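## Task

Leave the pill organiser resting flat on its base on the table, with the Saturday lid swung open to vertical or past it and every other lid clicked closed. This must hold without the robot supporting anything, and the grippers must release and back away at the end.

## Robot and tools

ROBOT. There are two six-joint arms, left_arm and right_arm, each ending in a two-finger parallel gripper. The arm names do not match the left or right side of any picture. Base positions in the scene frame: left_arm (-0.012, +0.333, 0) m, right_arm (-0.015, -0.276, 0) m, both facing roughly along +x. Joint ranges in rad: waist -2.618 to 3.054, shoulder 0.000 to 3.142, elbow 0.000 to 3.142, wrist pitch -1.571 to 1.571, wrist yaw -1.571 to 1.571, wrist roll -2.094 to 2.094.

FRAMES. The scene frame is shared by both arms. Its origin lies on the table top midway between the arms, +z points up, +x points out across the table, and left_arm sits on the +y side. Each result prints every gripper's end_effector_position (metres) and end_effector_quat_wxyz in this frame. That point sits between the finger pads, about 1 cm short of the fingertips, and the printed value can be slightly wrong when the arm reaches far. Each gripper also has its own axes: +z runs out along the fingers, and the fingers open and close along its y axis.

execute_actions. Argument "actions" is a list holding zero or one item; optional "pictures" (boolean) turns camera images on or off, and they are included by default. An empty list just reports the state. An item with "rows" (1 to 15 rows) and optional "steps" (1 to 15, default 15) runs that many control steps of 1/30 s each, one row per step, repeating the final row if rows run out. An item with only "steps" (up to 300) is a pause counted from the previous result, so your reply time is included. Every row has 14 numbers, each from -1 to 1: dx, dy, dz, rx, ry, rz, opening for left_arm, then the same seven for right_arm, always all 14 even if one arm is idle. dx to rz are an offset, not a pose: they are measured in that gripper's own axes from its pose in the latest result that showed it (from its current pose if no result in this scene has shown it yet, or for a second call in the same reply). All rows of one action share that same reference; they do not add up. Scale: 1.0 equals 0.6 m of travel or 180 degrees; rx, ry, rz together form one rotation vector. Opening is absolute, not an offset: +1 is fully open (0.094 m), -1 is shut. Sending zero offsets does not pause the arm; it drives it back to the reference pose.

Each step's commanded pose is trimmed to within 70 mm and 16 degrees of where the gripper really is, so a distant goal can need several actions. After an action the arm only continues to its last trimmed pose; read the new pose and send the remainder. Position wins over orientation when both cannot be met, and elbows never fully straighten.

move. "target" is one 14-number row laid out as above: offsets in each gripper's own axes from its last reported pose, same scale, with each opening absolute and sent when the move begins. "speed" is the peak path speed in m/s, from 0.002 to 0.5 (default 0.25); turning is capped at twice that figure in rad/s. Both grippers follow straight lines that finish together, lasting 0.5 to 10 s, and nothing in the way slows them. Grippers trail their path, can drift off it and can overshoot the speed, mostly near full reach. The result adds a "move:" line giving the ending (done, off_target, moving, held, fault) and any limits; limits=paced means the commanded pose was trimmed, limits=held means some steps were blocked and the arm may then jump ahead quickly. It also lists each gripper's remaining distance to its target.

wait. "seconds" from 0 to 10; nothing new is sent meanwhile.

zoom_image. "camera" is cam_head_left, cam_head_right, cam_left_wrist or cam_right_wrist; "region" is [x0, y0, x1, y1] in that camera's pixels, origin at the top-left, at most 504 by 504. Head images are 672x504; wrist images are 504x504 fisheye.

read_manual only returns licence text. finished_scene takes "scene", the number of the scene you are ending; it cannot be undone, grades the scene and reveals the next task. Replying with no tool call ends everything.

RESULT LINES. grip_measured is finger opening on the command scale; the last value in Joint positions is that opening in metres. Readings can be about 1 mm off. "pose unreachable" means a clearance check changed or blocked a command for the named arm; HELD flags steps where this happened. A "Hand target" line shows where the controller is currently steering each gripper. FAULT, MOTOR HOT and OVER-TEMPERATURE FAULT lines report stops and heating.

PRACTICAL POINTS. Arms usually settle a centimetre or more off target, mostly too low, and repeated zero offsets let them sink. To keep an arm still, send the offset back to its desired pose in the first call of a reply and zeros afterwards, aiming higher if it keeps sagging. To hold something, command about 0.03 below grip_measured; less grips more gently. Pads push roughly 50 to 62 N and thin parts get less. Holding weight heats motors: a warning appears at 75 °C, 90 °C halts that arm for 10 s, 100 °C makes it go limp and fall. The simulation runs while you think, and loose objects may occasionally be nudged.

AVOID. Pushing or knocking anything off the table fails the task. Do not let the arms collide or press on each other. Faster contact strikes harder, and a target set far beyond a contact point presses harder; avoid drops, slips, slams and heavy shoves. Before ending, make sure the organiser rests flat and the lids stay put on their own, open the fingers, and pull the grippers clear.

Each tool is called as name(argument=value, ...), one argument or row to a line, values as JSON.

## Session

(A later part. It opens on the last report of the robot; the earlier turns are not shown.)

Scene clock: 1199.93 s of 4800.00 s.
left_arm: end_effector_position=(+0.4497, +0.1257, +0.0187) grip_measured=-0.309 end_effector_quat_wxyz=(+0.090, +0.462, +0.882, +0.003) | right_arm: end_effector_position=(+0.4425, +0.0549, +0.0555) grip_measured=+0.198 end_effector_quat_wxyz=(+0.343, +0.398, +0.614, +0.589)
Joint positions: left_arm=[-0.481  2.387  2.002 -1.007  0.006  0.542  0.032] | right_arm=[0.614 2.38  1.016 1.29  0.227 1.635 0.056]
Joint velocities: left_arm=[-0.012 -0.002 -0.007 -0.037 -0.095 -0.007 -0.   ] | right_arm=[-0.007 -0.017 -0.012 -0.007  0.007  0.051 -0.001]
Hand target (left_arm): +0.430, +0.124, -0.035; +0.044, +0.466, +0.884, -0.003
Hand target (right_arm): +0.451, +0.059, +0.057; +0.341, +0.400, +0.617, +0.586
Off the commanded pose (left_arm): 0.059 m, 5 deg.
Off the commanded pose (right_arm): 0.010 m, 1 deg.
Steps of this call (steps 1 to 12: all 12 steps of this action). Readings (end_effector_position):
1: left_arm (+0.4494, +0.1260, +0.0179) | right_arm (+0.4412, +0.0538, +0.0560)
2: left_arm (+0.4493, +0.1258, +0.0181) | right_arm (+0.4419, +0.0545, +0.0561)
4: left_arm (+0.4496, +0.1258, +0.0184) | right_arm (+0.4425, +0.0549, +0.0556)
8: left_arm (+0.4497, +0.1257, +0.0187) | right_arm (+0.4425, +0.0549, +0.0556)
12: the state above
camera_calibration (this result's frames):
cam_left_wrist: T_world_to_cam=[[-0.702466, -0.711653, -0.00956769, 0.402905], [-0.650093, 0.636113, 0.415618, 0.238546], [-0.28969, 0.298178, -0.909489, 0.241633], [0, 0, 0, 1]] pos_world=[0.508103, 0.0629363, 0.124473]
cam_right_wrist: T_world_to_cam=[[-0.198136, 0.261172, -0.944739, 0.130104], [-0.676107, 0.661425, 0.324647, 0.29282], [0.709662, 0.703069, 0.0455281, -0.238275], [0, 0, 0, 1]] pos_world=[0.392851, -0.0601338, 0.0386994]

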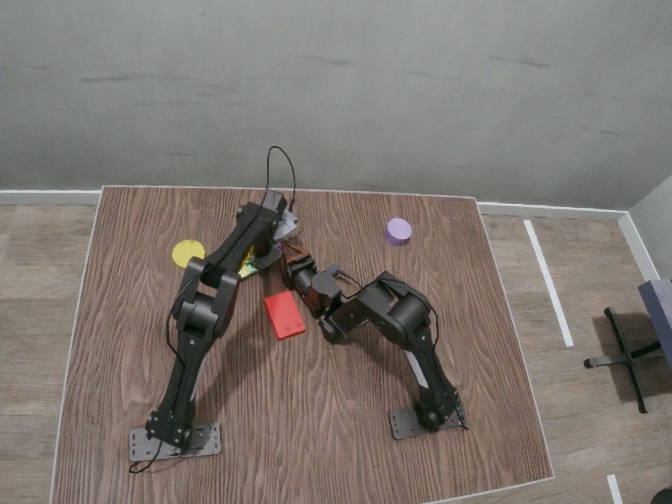

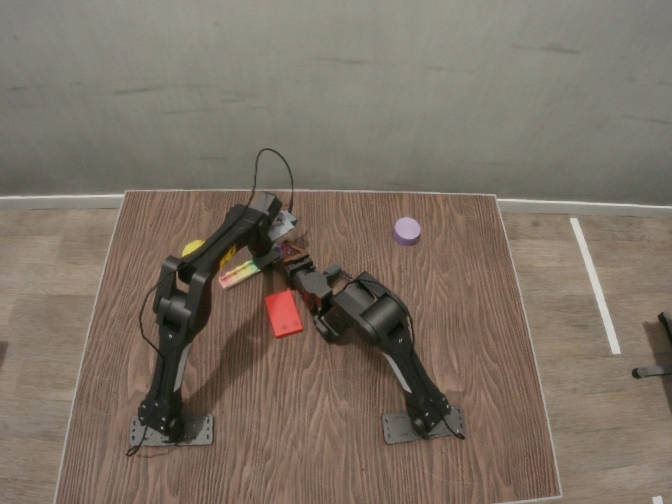

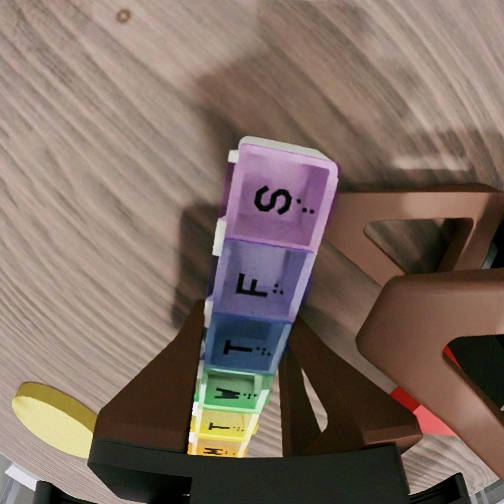

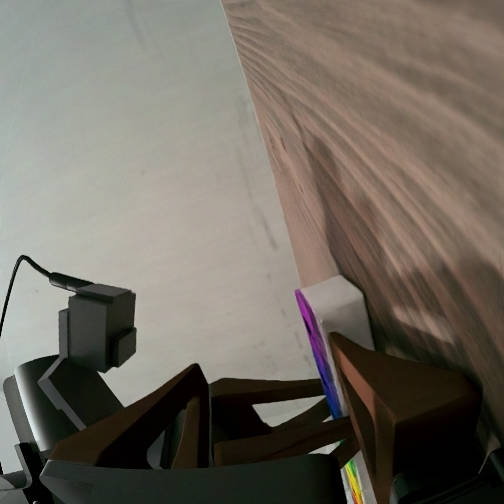

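execute_actions(
  actions=[
    {"rows": [[0.02,-0.015,0.092,0.01,0.02,0,-0.45, 0,-0.008,0.011,0.01,0,0,0.2],[0.02,-0.015,0.092,0.01,0.02,0,-0.45, 0,-0.008,0.011,0.01,0,0,0.2],[0.02,-0.015,0.092,0.01,0.02,0,-0.45, 0,-0.008,0.011,0.01,0,0,-0.52]], "steps": 11},
  ],
)

zoom_image(
  camera="cam_left_wrist",
  region=[200, 90, 460, 330],
)

Scene clock: 1208.07 s of 4800.00 s.
left_arm: end_effector_position=(+0.4566, +0.1240, +0.0168) grip_measured=-0.323 end_effector_quat_wxyz=(+0.103, +0.461, +0.882, +0.006) | right_arm: end_effector_position=(+0.4424, +0.0559, +0.0508) grip_measured=-0.518 end_effector_quat_wxyz=(+0.342, +0.399, +0.624, +0.579)
Joint positions: left_arm=[-0.481  2.39   1.994 -0.968 -0.     0.541  0.032] | right_arm=[0.616 2.376 1.02  1.258 0.228 1.628 0.023]
Joint velocities: left_arm=[-0.002  0.007  0.002 -0.037 -0.051  0.007 -0.   ] | right_arm=[-0.017 -0.002  0.002  0.037 -0.037  0.037  0.   ]
Hand target (left_arm): +0.440, +0.129, -0.035; +0.054, +0.463, +0.885, +0.004
Hand target (right_arm): +0.448, +0.058, +0.050; +0.337, +0.403, +0.623, +0.579
Off the commanded pose (left_arm): 0.056 m, 6 deg.
Off the commanded pose (right_arm): 0.006 m, 1 deg.
Steps of this call (steps 1 to 90: nothing new was sent; then 4.77 s passed at rest; steps 91 to 101: all 11 steps of this action). Readings (end_effector_position):
91: left_arm (+0.4499, +0.1257, +0.0188) | right_arm (+0.4425, +0.0549, +0.0554)
92: left_arm (+0.4500, +0.1258, +0.0188) | right_arm (+0.4425, +0.0549, +0.0554)
94: left_arm (+0.4502, +0.1260, +0.0192) | right_arm (+0.4423, +0.0551, +0.0510)
98: left_arm (+0.4564, +0.1239, +0.0167) | right_arm (+0.4424, +0.0559, +0.0507)
101: the state above
camera_calibration (this result's frames):
cam_left_wrist: T_world_to_cam=[[-0.699809, -0.713902, -0.0247083, 0.405862], [-0.663391, 0.636689, 0.393116, 0.251325], [-0.264915, 0.291498, -0.919157, 0.232095], [0, 0, 0, 1]] pos_world=[0.512238, 0.0620751, 0.12456]
cam_right_wrist: T_world_to_cam=[[-0.214055, 0.240073, -0.946861, 0.133754], [-0.671939, 0.667371, 0.321114, 0.291642], [0.708998, 0.704969, 0.0184606, -0.237095], [0, 0, 0, 1]] pos_world=[0.392697, -0.0595993, 0.0373735]

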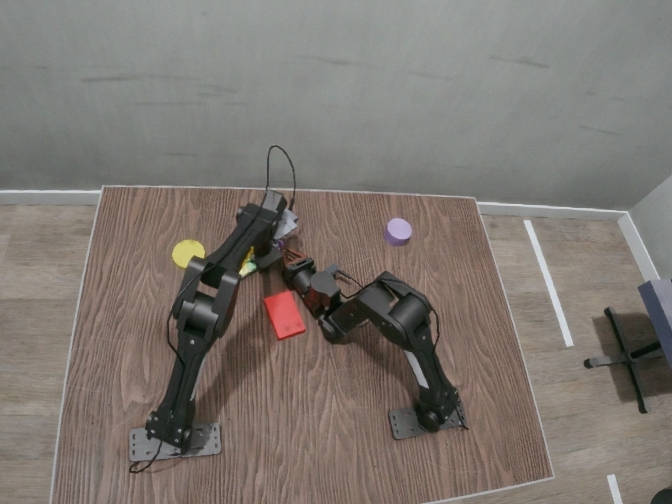

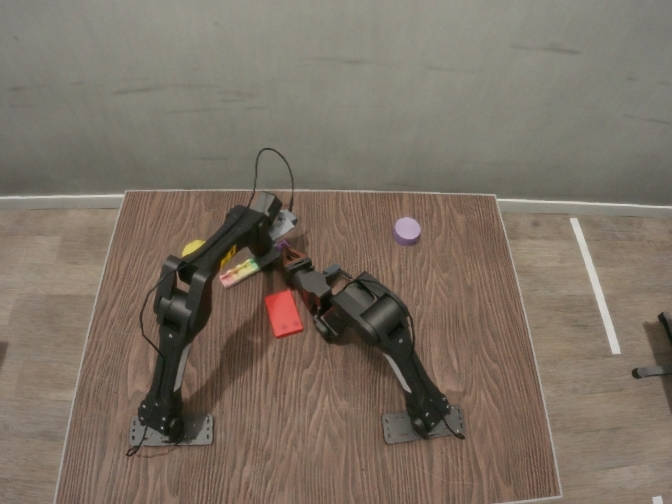

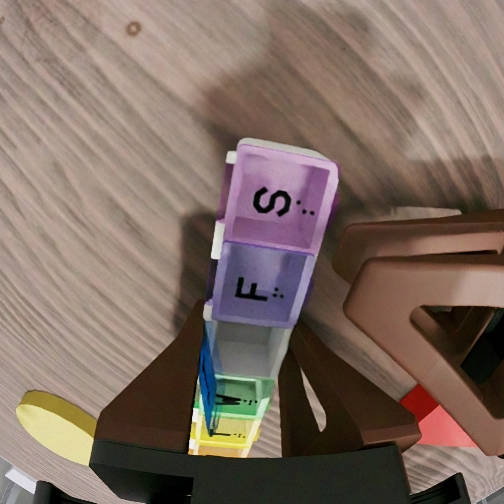

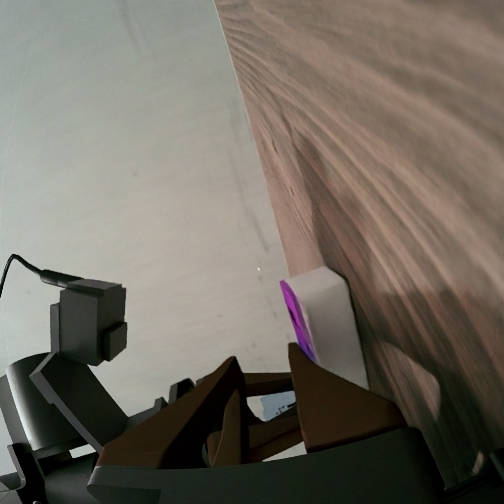

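Region (200, 90, 460, 330) of cam_left_wrist's 504x504 image, scaled by 1.938, with more detail than that image has; it fills the top 465 rows of this view, and the rest is white.

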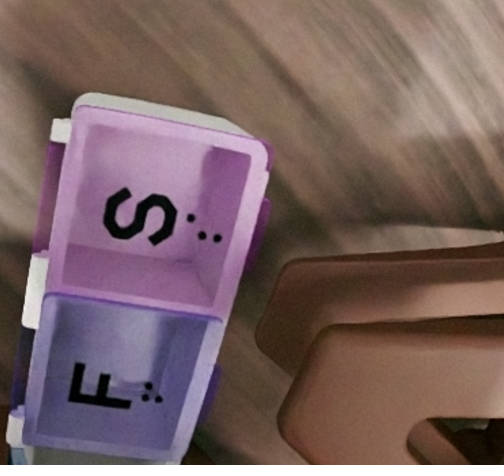

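zoom_image(
  camera="cam_left_wrist",
  region=[150, 260, 350, 470],
)

zoom_image(
  camera="cam_head_right",
  region=[200, 190, 340, 300],
)

Region (150, 260, 350, 470) of cam_left_wrist's 504x504 image, scaled by 2.400, with more detail than that image has; it fills the left 480 columns of this view, and the rest is white.

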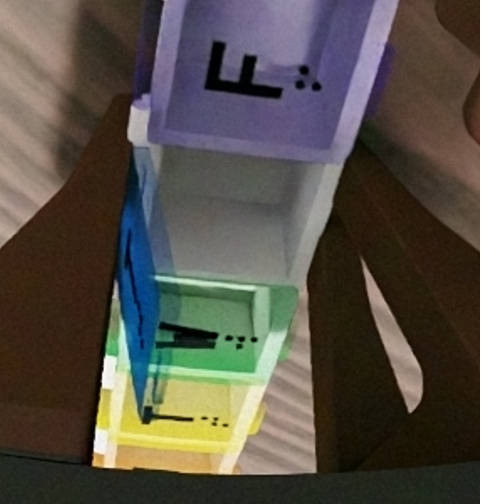

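Region (200, 190, 340, 300) of cam_head_right's 672x504 image, scaled by 3.600, with more detail than that image has; it fills the top 396 rows of this view, and the rest is white.

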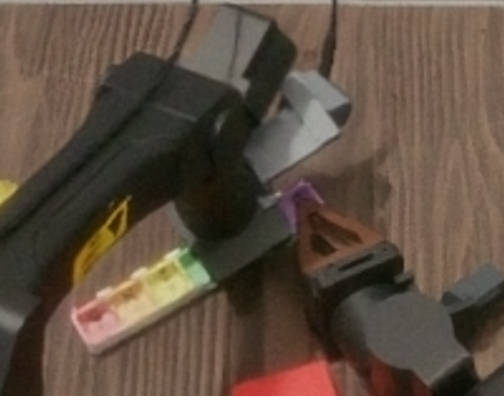

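move(
  target=[0,0,-0.005,0,0,0,-0.45, 0,0.02,-0.11,0,0,0,-0.5],
  speed=0.1,
)

Scene clock: 1225.97 s of 4800.00 s.
left_arm: end_effector_position=(+0.4569, +0.1239, +0.0186) grip_measured=-0.323 end_effector_quat_wxyz=(+0.105, +0.461, +0.881, +0.007) | right_arm: end_effector_position=(+0.3886, +0.0264, +0.0531) grip_measured=-0.502 end_effector_quat_wxyz=(+0.335, +0.402, +0.636, +0.567)
Joint positions: left_arm=[-0.481  2.386  1.994 -0.968 -0.001  0.541  0.032] | right_arm=[0.648 2.239 0.744 1.358 0.254 1.636 0.023]
Joint velocities: left_arm=[ 0.002 -0.007  0.012 -0.051  0.037  0.037 -0.   ] | right_arm=[-0.007 -0.002  0.017 -0.037  0.022 -0.007 -0.   ]
Hand target (left_arm): +0.456, +0.124, +0.020; +0.103, +0.461, +0.882, +0.006
Hand target (right_arm): +0.385, +0.025, +0.067; +0.342, +0.399, +0.624, +0.579
Off the commanded pose (left_arm): 0.001 m, 0 deg.
Off the commanded pose (right_arm): 0.016 m, 2 deg.
After step 90, 13.73 s passed at rest.
move: off_target (right_arm)
camera_calibration (this result's frames):
cam_left_wrist: T_world_to_cam=[[-0.699669, -0.713985, -0.0262447, 0.406048], [-0.664728, 0.637054, 0.390255, 0.251444], [-0.261917, 0.290495, -0.920333, 0.232678], [0, 0, 0, 1]] pos_world=[0.512183, 0.0621366, 0.12667]
cam_right_wrist: T_world_to_cam=[[-0.243742, 0.219559, -0.944661, 0.143414], [-0.666089, 0.670075, 0.327604, 0.271726], [0.704922, 0.709079, -0.0170798, -0.17492], [0, 0, 0, 1]] pos_world=[0.339255, -0.0895323, 0.0434716]

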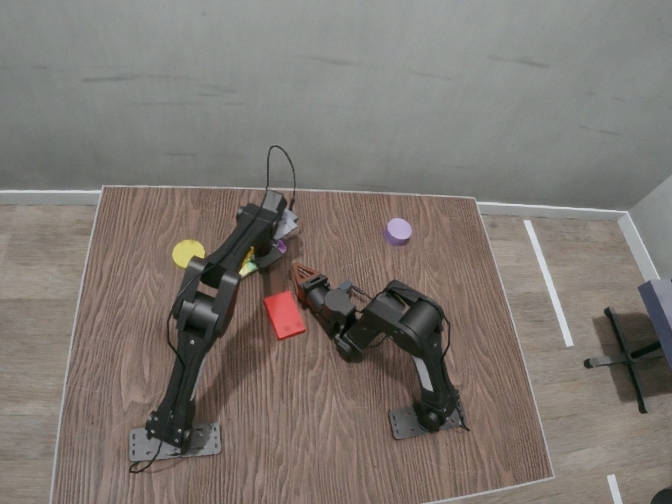

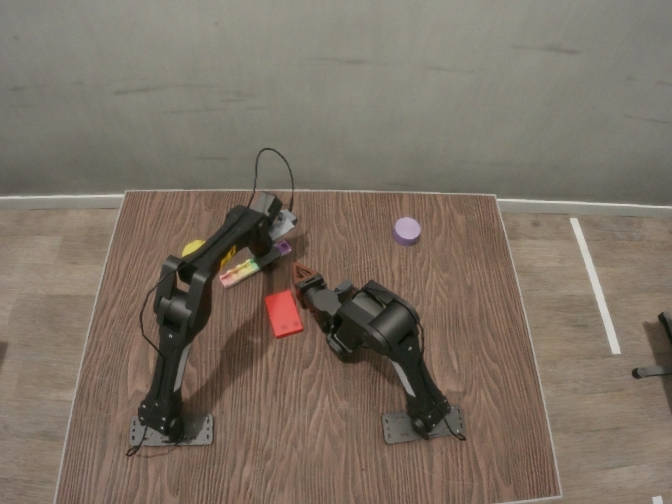

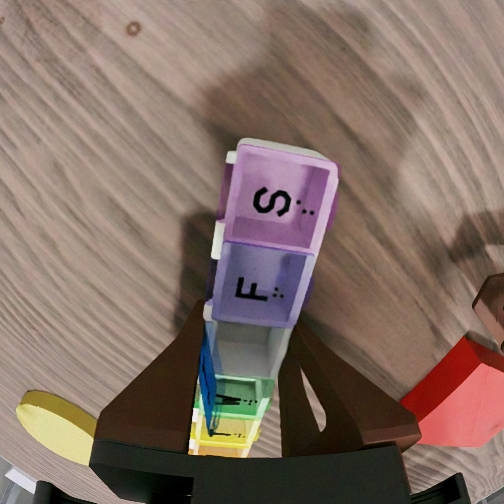

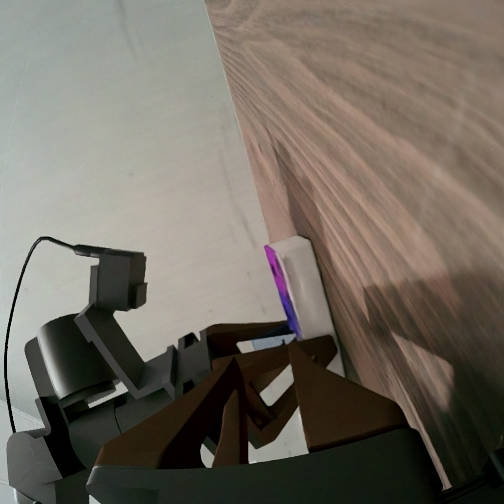

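move(
  target=[0.111,-0.0607,-0.034,0,0,0,-0.37, 0,0.02,-0.03,0,0,0,-0.5],
  speed=0.05,
)

Scene clock: 1245.33 s of 4800.00 s.
left_arm: end_effector_position=(+0.3919, +0.1536, +0.0187) grip_measured=-0.323 end_effector_quat_wxyz=(+0.104, +0.462, +0.881, +0.008) | right_arm: end_effector_position=(+0.3800, +0.0187, +0.0619) grip_measured=-0.502 end_effector_quat_wxyz=(+0.334, +0.404, +0.634, +0.569)
Joint positions: left_arm=[-0.481  2.098  1.514 -0.777 -0.003  0.544  0.032] | right_arm=[0.648 2.184 0.69  1.359 0.254 1.641 0.023]
Joint velocities: left_arm=[-0.007 -0.002 -0.022  0.007 -0.022  0.022 -0.002] | right_arm=[-0.007  0.007 -0.007 -0.007  0.022  0.037 -0.   ]
Hand target (left_arm): +0.388, +0.159, +0.024; +0.105, +0.461, +0.881, +0.007
Hand target (right_arm): +0.374, +0.018, +0.067; +0.335, +0.402, +0.635, +0.568
Off the commanded pose (left_arm): 0.008 m, 0 deg.
Off the commanded pose (right_arm): 0.008 m, 0 deg.
After step 90, 14.50 s passed at rest.
move: done
camera_calibration (this result's frames):
cam_left_wrist: T_world_to_cam=[[-0.701982, -0.711616, -0.0286901, 0.382323], [-0.66273, 0.637945, 0.392193, 0.188302], [-0.260788, 0.294326, -0.919436, 0.20608], [0, 0, 0, 1]] pos_world=[0.446921, 0.0912864, 0.126596]
cam_right_wrist: T_world_to_cam=[[-0.24506, 0.224384, -0.943185, 0.151711], [-0.66486, 0.669162, 0.33194, 0.26759], [0.705625, 0.708431, -0.0148007, -0.163568], [0, 0, 0, 1]] pos_world=[0.330506, -0.097226, 0.0518464]

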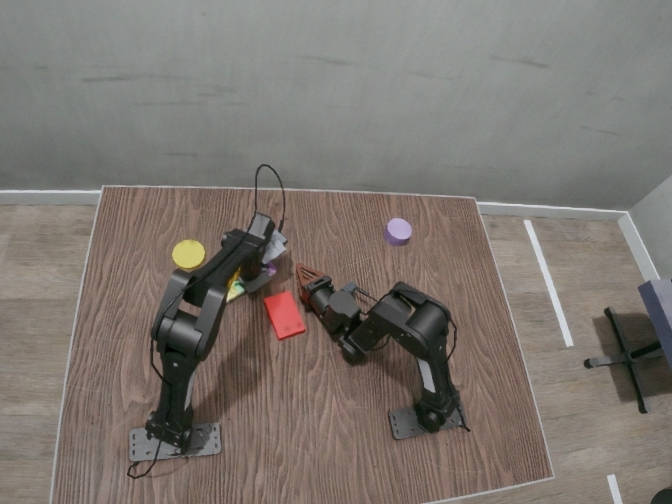

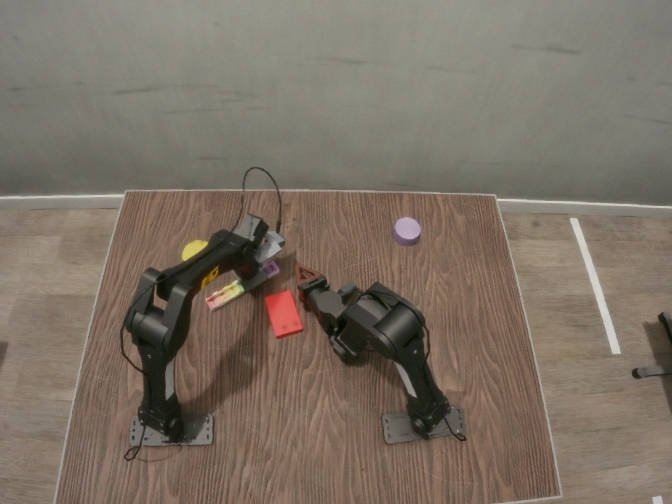

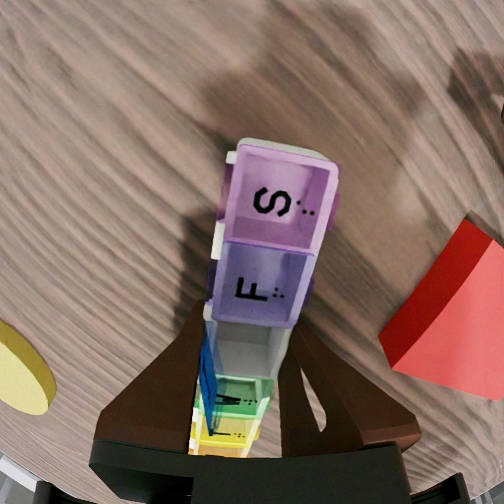

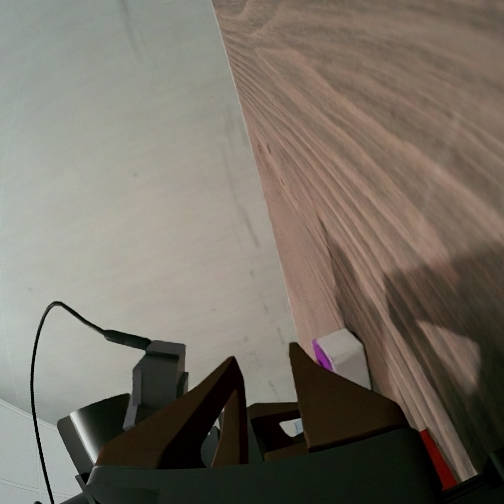

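move(
  target=[0,0,0,0,0,0,-0.26, 0,0.0,0,0,0,0,-0.5],
  speed=0.05,
)

move(
  target=[0,0,-0.11,0,0,0,-0.26, 0,0.0,0,0,0,0,-0.5],
  speed=0.06,
)

Scene clock: 1262.03 s of 4800.00 s.
left_arm: end_effector_position=(+0.3919, +0.1538, +0.0187) grip_measured=-0.262 end_effector_quat_wxyz=(+0.104, +0.462, +0.881, +0.008) | right_arm: end_effector_position=(+0.3800, +0.0187, +0.0619) grip_measured=-0.502 end_effector_quat_wxyz=(+0.333, +0.405, +0.634, +0.569)
Joint positions: left_arm=[-0.481  2.098  1.514 -0.777 -0.004  0.544  0.035] | right_arm=[0.648 2.184 0.69  1.359 0.254 1.644 0.023]
Joint velocities: left_arm=[ 0.007  0.002  0.012 -0.007  0.007 -0.066  0.   ] | right_arm=[-0.007 -0.007 -0.007  0.037 -0.037 -0.022  0.001]
Hand target (left_arm): +0.392, +0.154, +0.019; +0.104, +0.462, +0.881, +0.008
Hand target (right_arm): +0.380, +0.019, +0.062; +0.334, +0.404, +0.634, +0.569
Off the commanded pose (left_arm): 0.000 m, 0 deg.
Off the commanded pose (right_arm): 0.000 m, 0 deg.
After step 90, 13.00 s passed at rest.
move: done
camera_calibration (this result's frames):
cam_left_wrist: T_world_to_cam=[[-0.70181, -0.711749, -0.0296059, 0.382451], [-0.662925, 0.637325, 0.39287, 0.188325], [-0.260756, 0.295346, -0.919117, 0.205821], [0, 0, 0, 1]] pos_world=[0.446922, 0.0913967, 0.12651]
cam_right_wrist: T_world_to_cam=[[-0.246421, 0.227351, -0.942119, 0.152107], [-0.664042, 0.66845, 0.334997, 0.267104], [0.705921, 0.708157, -0.0137496, -0.163741], [0, 0, 0, 1]] pos_world=[0.330438, -0.0971728, 0.0515723]

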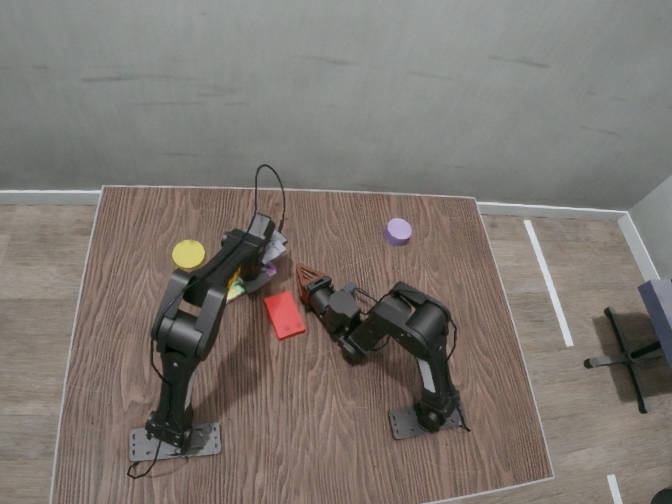

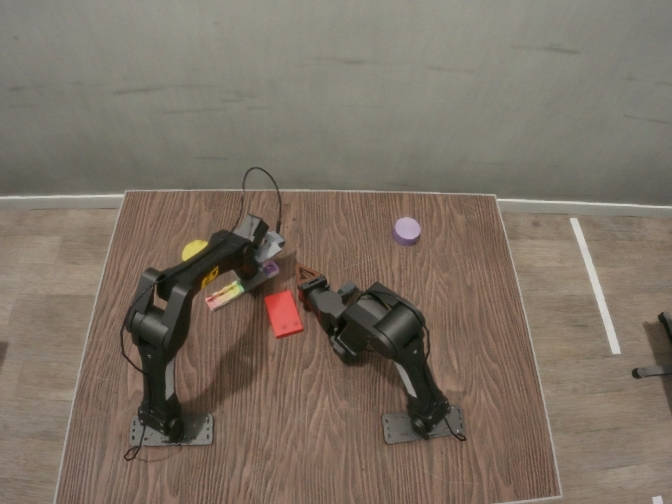

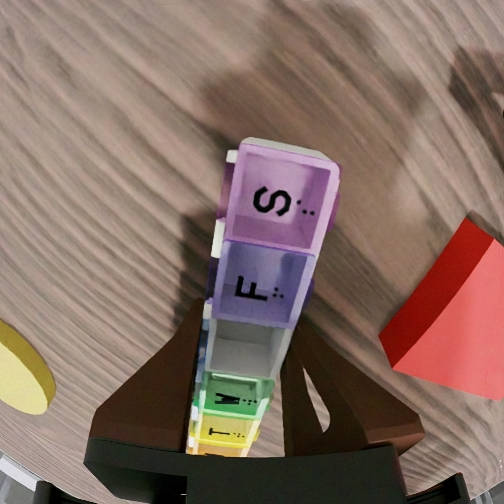

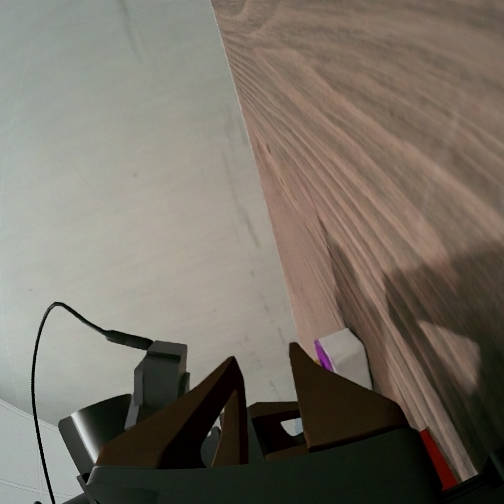

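Scene clock: 1263.63 s of 4800.00 s.
left_arm: end_effector_position=(+0.3689, +0.1641, +0.0577) grip_measured=-0.262 end_effector_quat_wxyz=(+0.068, +0.464, +0.883, +0.006) | right_arm: end_effector_position=(+0.3800, +0.0187, +0.0619) grip_measured=-0.502 end_effector_quat_wxyz=(+0.332, +0.406, +0.633, +0.570)
Joint positions: left_arm=[-0.481  2.025  1.578 -0.986 -0.004  0.544  0.035] | right_arm=[0.648 2.184 0.69  1.359 0.254 1.648 0.023]
Joint velocities: left_arm=[-0.002  0.007 -0.007 -0.022  0.007  0.022 -0.   ] | right_arm=[ 0.002 -0.002  0.022  0.007 -0.022 -0.007  0.   ]
Hand target (left_arm): +0.379, +0.159, +0.084; +0.104, +0.462, +0.881, +0.008
Hand target (right_arm): +0.380, +0.019, +0.062; +0.333, +0.405, +0.634, +0.569
Off the commanded pose (left_arm): 0.028 m, 4 deg.
Off the commanded pose (right_arm): 0.000 m, 0 deg.
move: off_target (left_arm)
camera_calibration (this result's frames):
cam_left_wrist: T_world_to_cam=[[-0.702929, -0.711246, -0.00443485, 0.373711], [-0.635059, 0.624801, 0.454228, 0.139444], [-0.320297, 0.322106, -0.890875, 0.248545], [0, 0, 0, 1]] pos_world=[0.430856, 0.0986175, 0.15974]
cam_right_wrist: T_world_to_cam=[[-0.247779, 0.230314, -0.941042, 0.152501], [-0.66322, 0.667728, 0.33805, 0.266616], [0.706218, 0.70788, -0.0126997, -0.163914], [0, 0, 0, 1]] pos_world=[0.33037, -0.0971187, 0.0512984]

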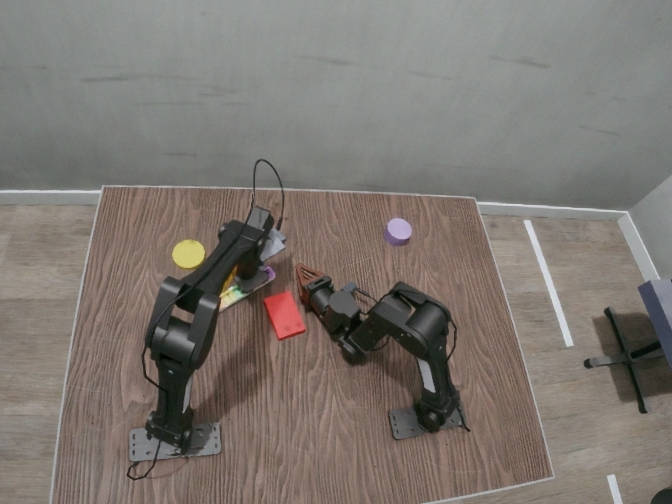

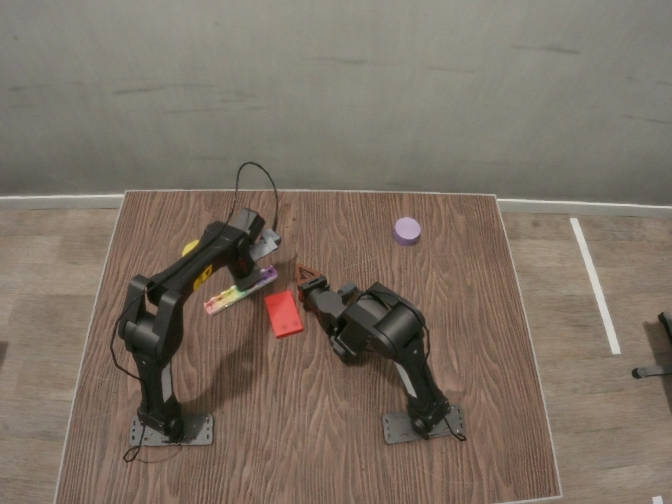

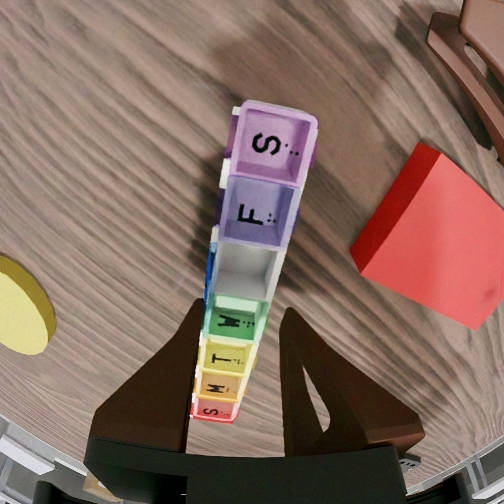

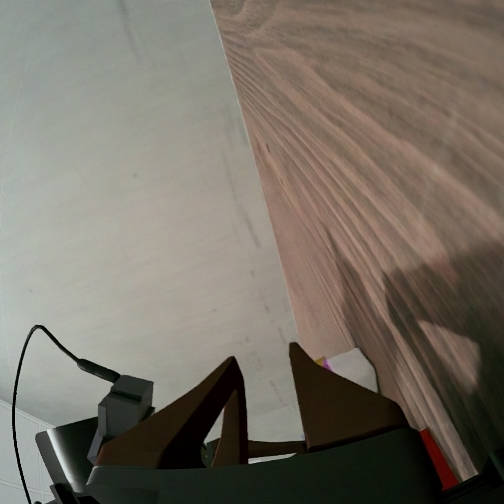

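move(
  target=[-0.007,0.004,-0.075,0,0,0,-1, 0,0.0,0,0,0,0,-0.5],
  speed=0.15,
)

Scene clock: 1275.63 s of 4800.00 s.
left_arm: end_effector_position=(+0.3599, +0.1705, +0.0836) grip_measured=-0.980 end_effector_quat_wxyz=(+0.040, +0.465, +0.884, +0.009) | right_arm: end_effector_position=(+0.3800, +0.0187, +0.0619) grip_measured=-0.502 end_effector_quat_wxyz=(+0.331, +0.407, +0.632, +0.570)
Joint positions: left_arm=[-0.48   2.021  1.682 -1.151 -0.013  0.548  0.001] | right_arm=[0.648 2.184 0.69  1.359 0.254 1.651 0.023]
Joint velocities: left_arm=[-0.002  0.007 -0.002 -0.007 -0.022 -0.037  0.   ] | right_arm=[ 0.012 -0.002 -0.007 -0.037  0.066 -0.037  0.   ]
Hand target (left_arm): +0.367, +0.164, +0.103; +0.068, +0.464, +0.883, +0.006
Hand target (right_arm): +0.380, +0.019, +0.062; +0.332, +0.406, +0.633, +0.570
Off the commanded pose (left_arm): 0.022 m, 3 deg.
Off the commanded pose (right_arm): 0.000 m, 0 deg.
After step 90, 7.97 s passed at rest.
move: off_target (left_arm)
camera_calibration (this result's frames):
cam_left_wrist: T_world_to_cam=[[-0.703782, -0.710385, 0.00663782, 0.371223], [-0.611269, 0.610296, 0.503874, 0.107676], [-0.361995, 0.35056, -0.863752, 0.274611], [0, 0, 0, 1]] pos_world=[0.426487, 0.101729, 0.180477]
cam_right_wrist: T_world_to_cam=[[-0.249134, 0.233276, -0.939955, 0.152893], [-0.662394, 0.666997, 0.3411, 0.266126], [0.706517, 0.7076, -0.0116512, -0.164087], [0, 0, 0, 1]] pos_world=[0.330302, -0.0970638, 0.0510247]

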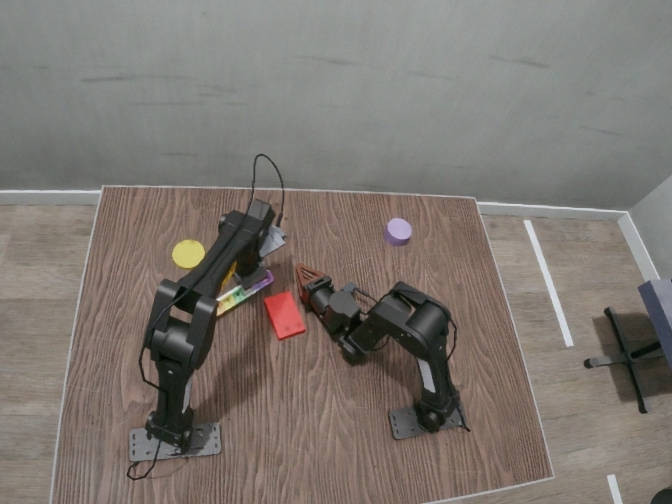

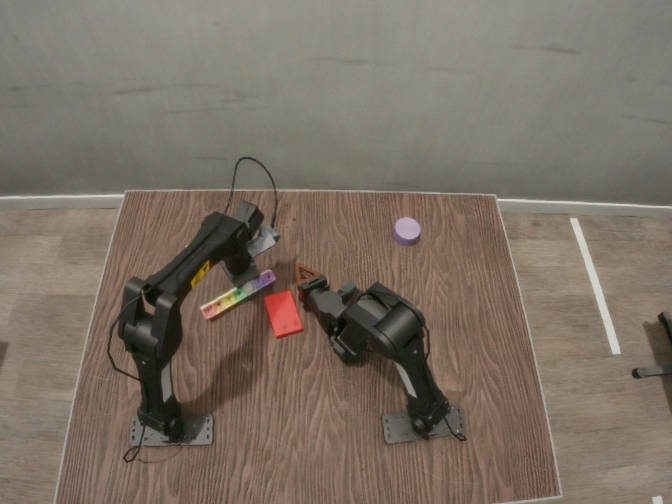

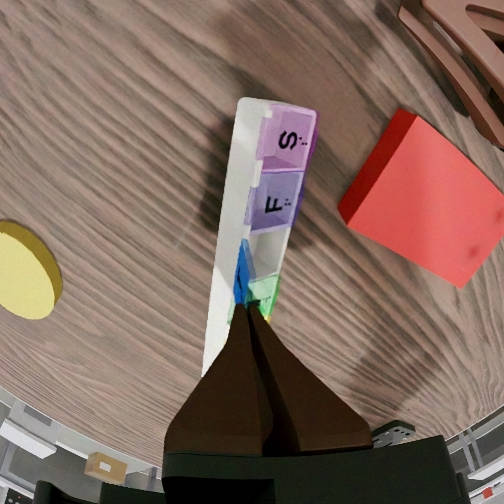

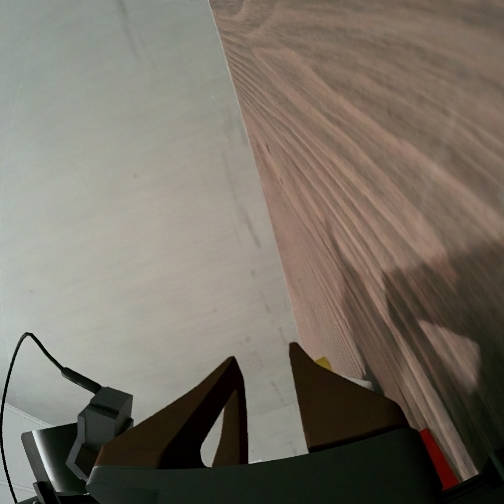

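zoom_image(
  camera="cam_left_wrist",
  region=[160, 80, 360, 360],
)

zoom_image(
  camera="cam_head_right",
  region=[180, 210, 320, 340],
)

Region (160, 80, 360, 360) of cam_left_wrist's 504x504 image, scaled by 1.800, with more detail than that image has; it fills the left 360 columns of this view, and the rest is white.

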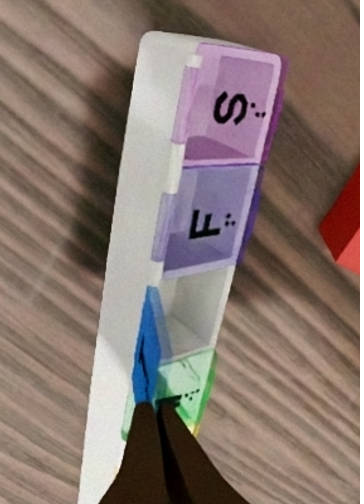

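Region (180, 210, 320, 340) of cam_head_right's 672x504 image, scaled by 3.600, with more detail than that image has; it fills the top 468 rows of this view, and the rest is white.

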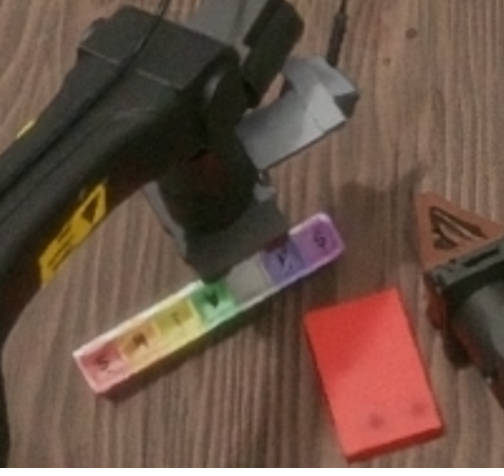

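move(
  target=[-0.008,0.012,0.03,0,0,0,-1, 0,0.0,0,0,0,0,-0.5],
  speed=0.02,
)

Scene clock: 1291.13 s of 4800.00 s.
left_arm: end_effector_position=(+0.3652, +0.1682, +0.0678) grip_measured=-0.980 end_effector_quat_wxyz=(+0.034, +0.468, +0.883, +0.009) | right_arm: end_effector_position=(+0.3800, +0.0187, +0.0619) grip_measured=-0.502 end_effector_quat_wxyz=(+0.330, +0.408, +0.632, +0.571)
Joint positions: left_arm=[-0.48   2.064  1.682 -1.12  -0.014  0.553  0.001] | right_arm=[0.648 2.184 0.69  1.359 0.254 1.655 0.023]
Joint velocities: left_arm=[ 0.002 -0.002 -0.007  0.022  0.051 -0.051  0.   ] | right_arm=[-0.007 -0.002  0.017  0.007  0.081  0.022 -0.001]
Hand target (left_arm): +0.370, +0.170, +0.066; +0.040, +0.465, +0.884, +0.009
Hand target (right_arm): +0.380, +0.019, +0.062; +0.331, +0.407, +0.632, +0.570
Off the commanded pose (left_arm): 0.005 m, 1 deg.
Off the commanded pose (right_arm): 0.000 m, 0 deg.
After step 90, 11.23 s passed at rest.
move: done
camera_calibration (this result's frames):
cam_left_wrist: T_world_to_cam=[[-0.707182, -0.706961, 0.0100114, 0.373882], [-0.603081, 0.610539, 0.513358, 0.1167], [-0.369036, 0.357, -0.858116, 0.264746], [0, 0, 0, 1]] pos_world=[0.432483, 0.098556, 0.163531]
cam_right_wrist: T_world_to_cam=[[-0.250486, 0.236234, -0.938856, 0.153283], [-0.661563, 0.666256, 0.344147, 0.265636], [0.706817, 0.707317, -0.010604, -0.164261], [0, 0, 0, 1]] pos_world=[0.330232, -0.097008, 0.0507514]

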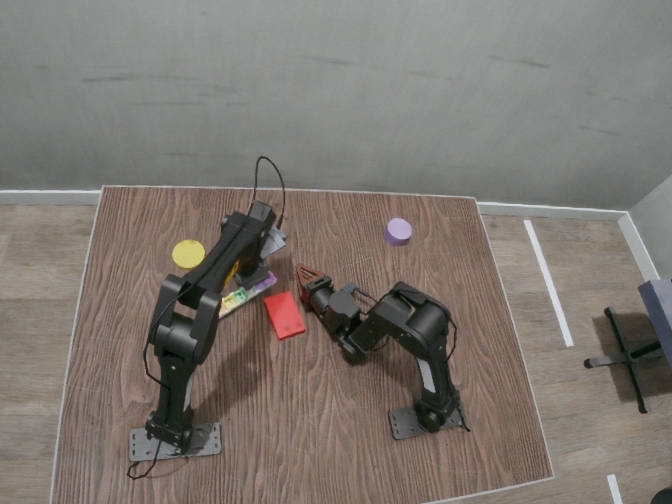

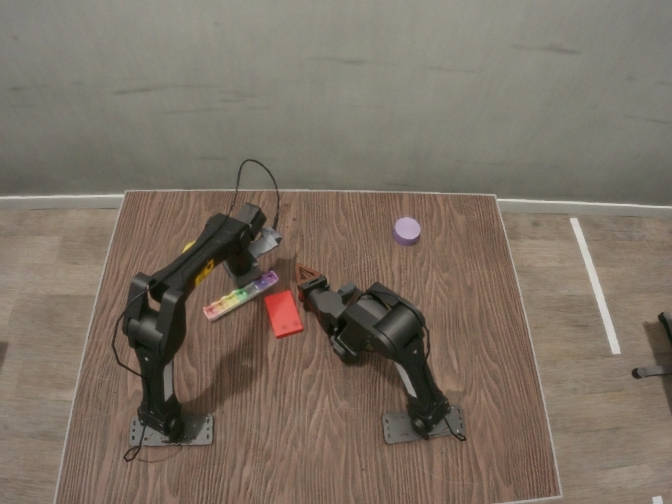

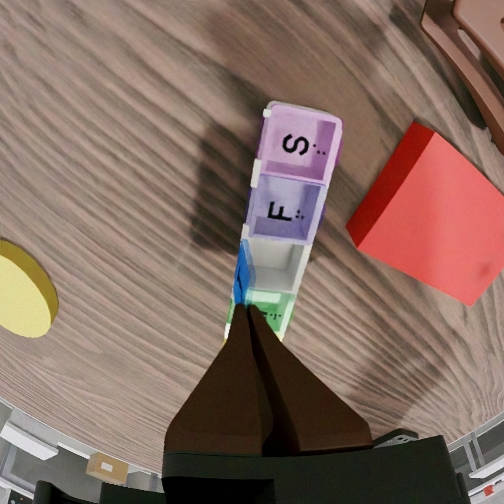

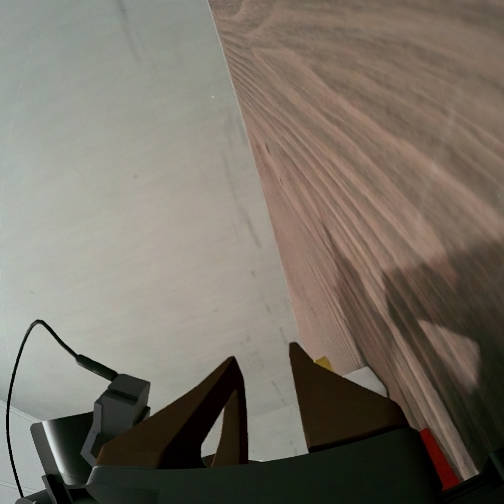

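execute_actions(
  actions=[
    {"rows": [[0,0,0,0,0,0,-0.8,0,0,0,0,0,0,-0.5],[0,0,0,0,0,0,-0.8,0,0,0,0,0,0,-0.5],[0,0,0,0,0,0,-0.8,0,0,0,0,0,0,-0.5],[0,0,0,0,0,0,-0.8,0,0,0,0,0,0,-0.5],[0,0,0,0,0,0,-0.8,0,0,0,0,0,0,-0.5],[0,0,-0.07,0,0,0,-0.8,0,0,0,0,0,0,-0.5]], "steps": 15},
  ],
)

Scene clock: 1299.97 s of 4800.00 s.
left_arm: end_effector_position=(+0.3603, +0.1704, +0.0907) grip_measured=-0.802 end_effector_quat_wxyz=(+0.018, +0.468, +0.883, +0.008) | right_arm: end_effector_position=(+0.3800, +0.0187, +0.0619) grip_measured=-0.502 end_effector_quat_wxyz=(+0.329, +0.409, +0.631, +0.571)
Joint positions: left_arm=[-0.48   2.066  1.778 -1.247 -0.014  0.554  0.009] | right_arm=[0.648 2.184 0.69  1.359 0.254 1.658 0.023]
Joint velocities: left_arm=[ 0.012 -0.002 -0.012 -0.242 -0.007  0.037  0.   ] | right_arm=[-0.007 -0.007  0.012 -0.007 -0.007  0.037 -0.   ]
Hand target (left_arm): +0.362, +0.168, +0.109; +0.034, +0.468, +0.883, +0.009
Hand target (right_arm): +0.380, +0.019, +0.062; +0.330, +0.408, +0.632, +0.571
Off the commanded pose (left_arm): 0.019 m, 2 deg.
Off the commanded pose (right_arm): 0.000 m, 0 deg.
Steps of this call (steps 1 to 90: nothing new was sent; then 5.33 s passed at rest; steps 91 to 105: all 15 steps of this action). Readings (end_effector_position):
91: left_arm (+0.3652, +0.1682, +0.0678) | right_arm (+0.3800, +0.0187, +0.0619)
92: left_arm (+0.3652, +0.1682, +0.0678) | right_arm (+0.3800, +0.0187, +0.0619)
94: left_arm (+0.3652, +0.1682, +0.0678) | right_arm (+0.3800, +0.0187, +0.0619)
98: left_arm (+0.3618, +0.1697, +0.0777) | right_arm (+0.3800, +0.0187, +0.0619)
105: the state above
camera_calibration (this result's frames):
cam_left_wrist: T_world_to_cam=[[-0.707246, -0.706635, 0.0216705, 0.370649], [-0.586862, 0.603909, 0.539339, 0.0935544], [-0.394203, 0.368728, -0.84181, 0.287433], [0, 0, 0, 1]] pos_world=[0.430351, 0.0994311, 0.183474]
cam_right_wrist: T_world_to_cam=[[-0.251835, 0.239189, -0.937746, 0.153672], [-0.660728, 0.665505, 0.34719, 0.265144], [0.707119, 0.70703, -0.00955808, -0.164435], [0, 0, 0, 1]] pos_world=[0.330163, -0.0969513, 0.0504783]

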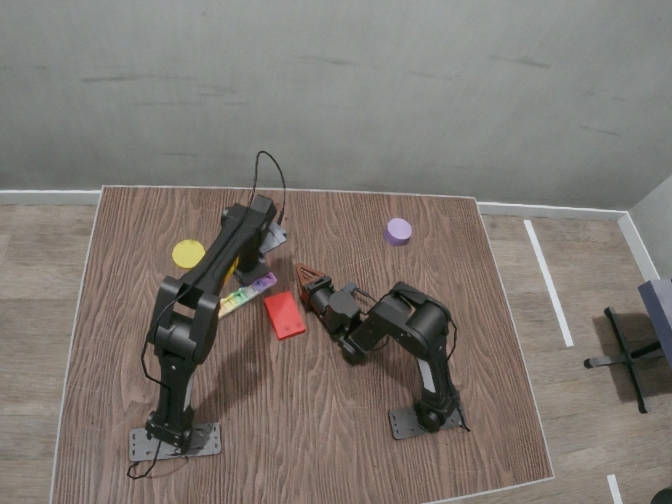

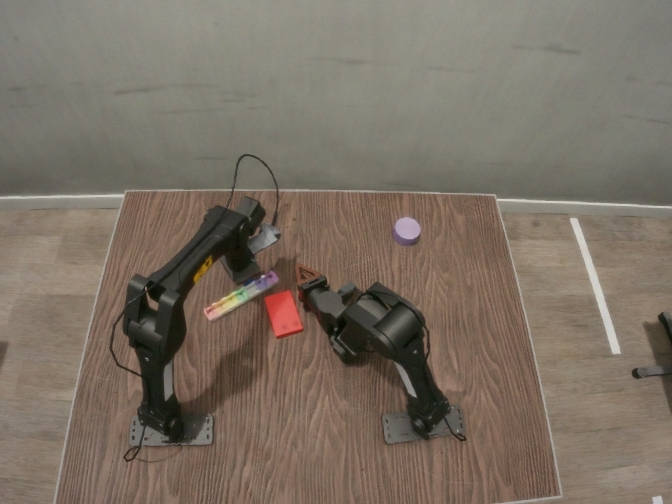

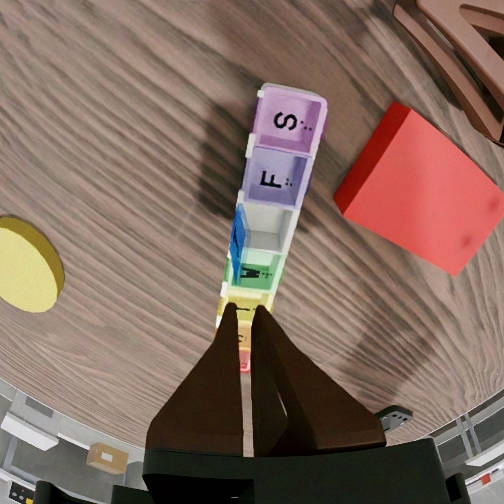

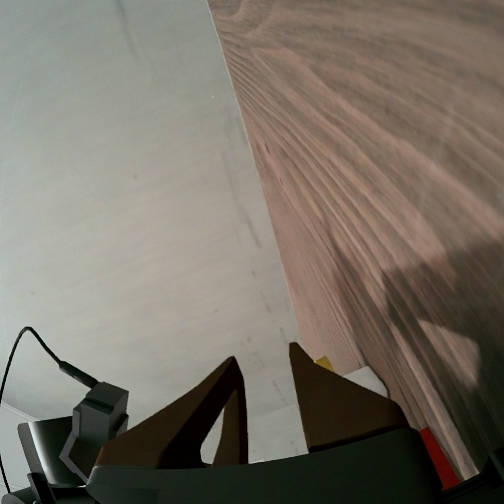

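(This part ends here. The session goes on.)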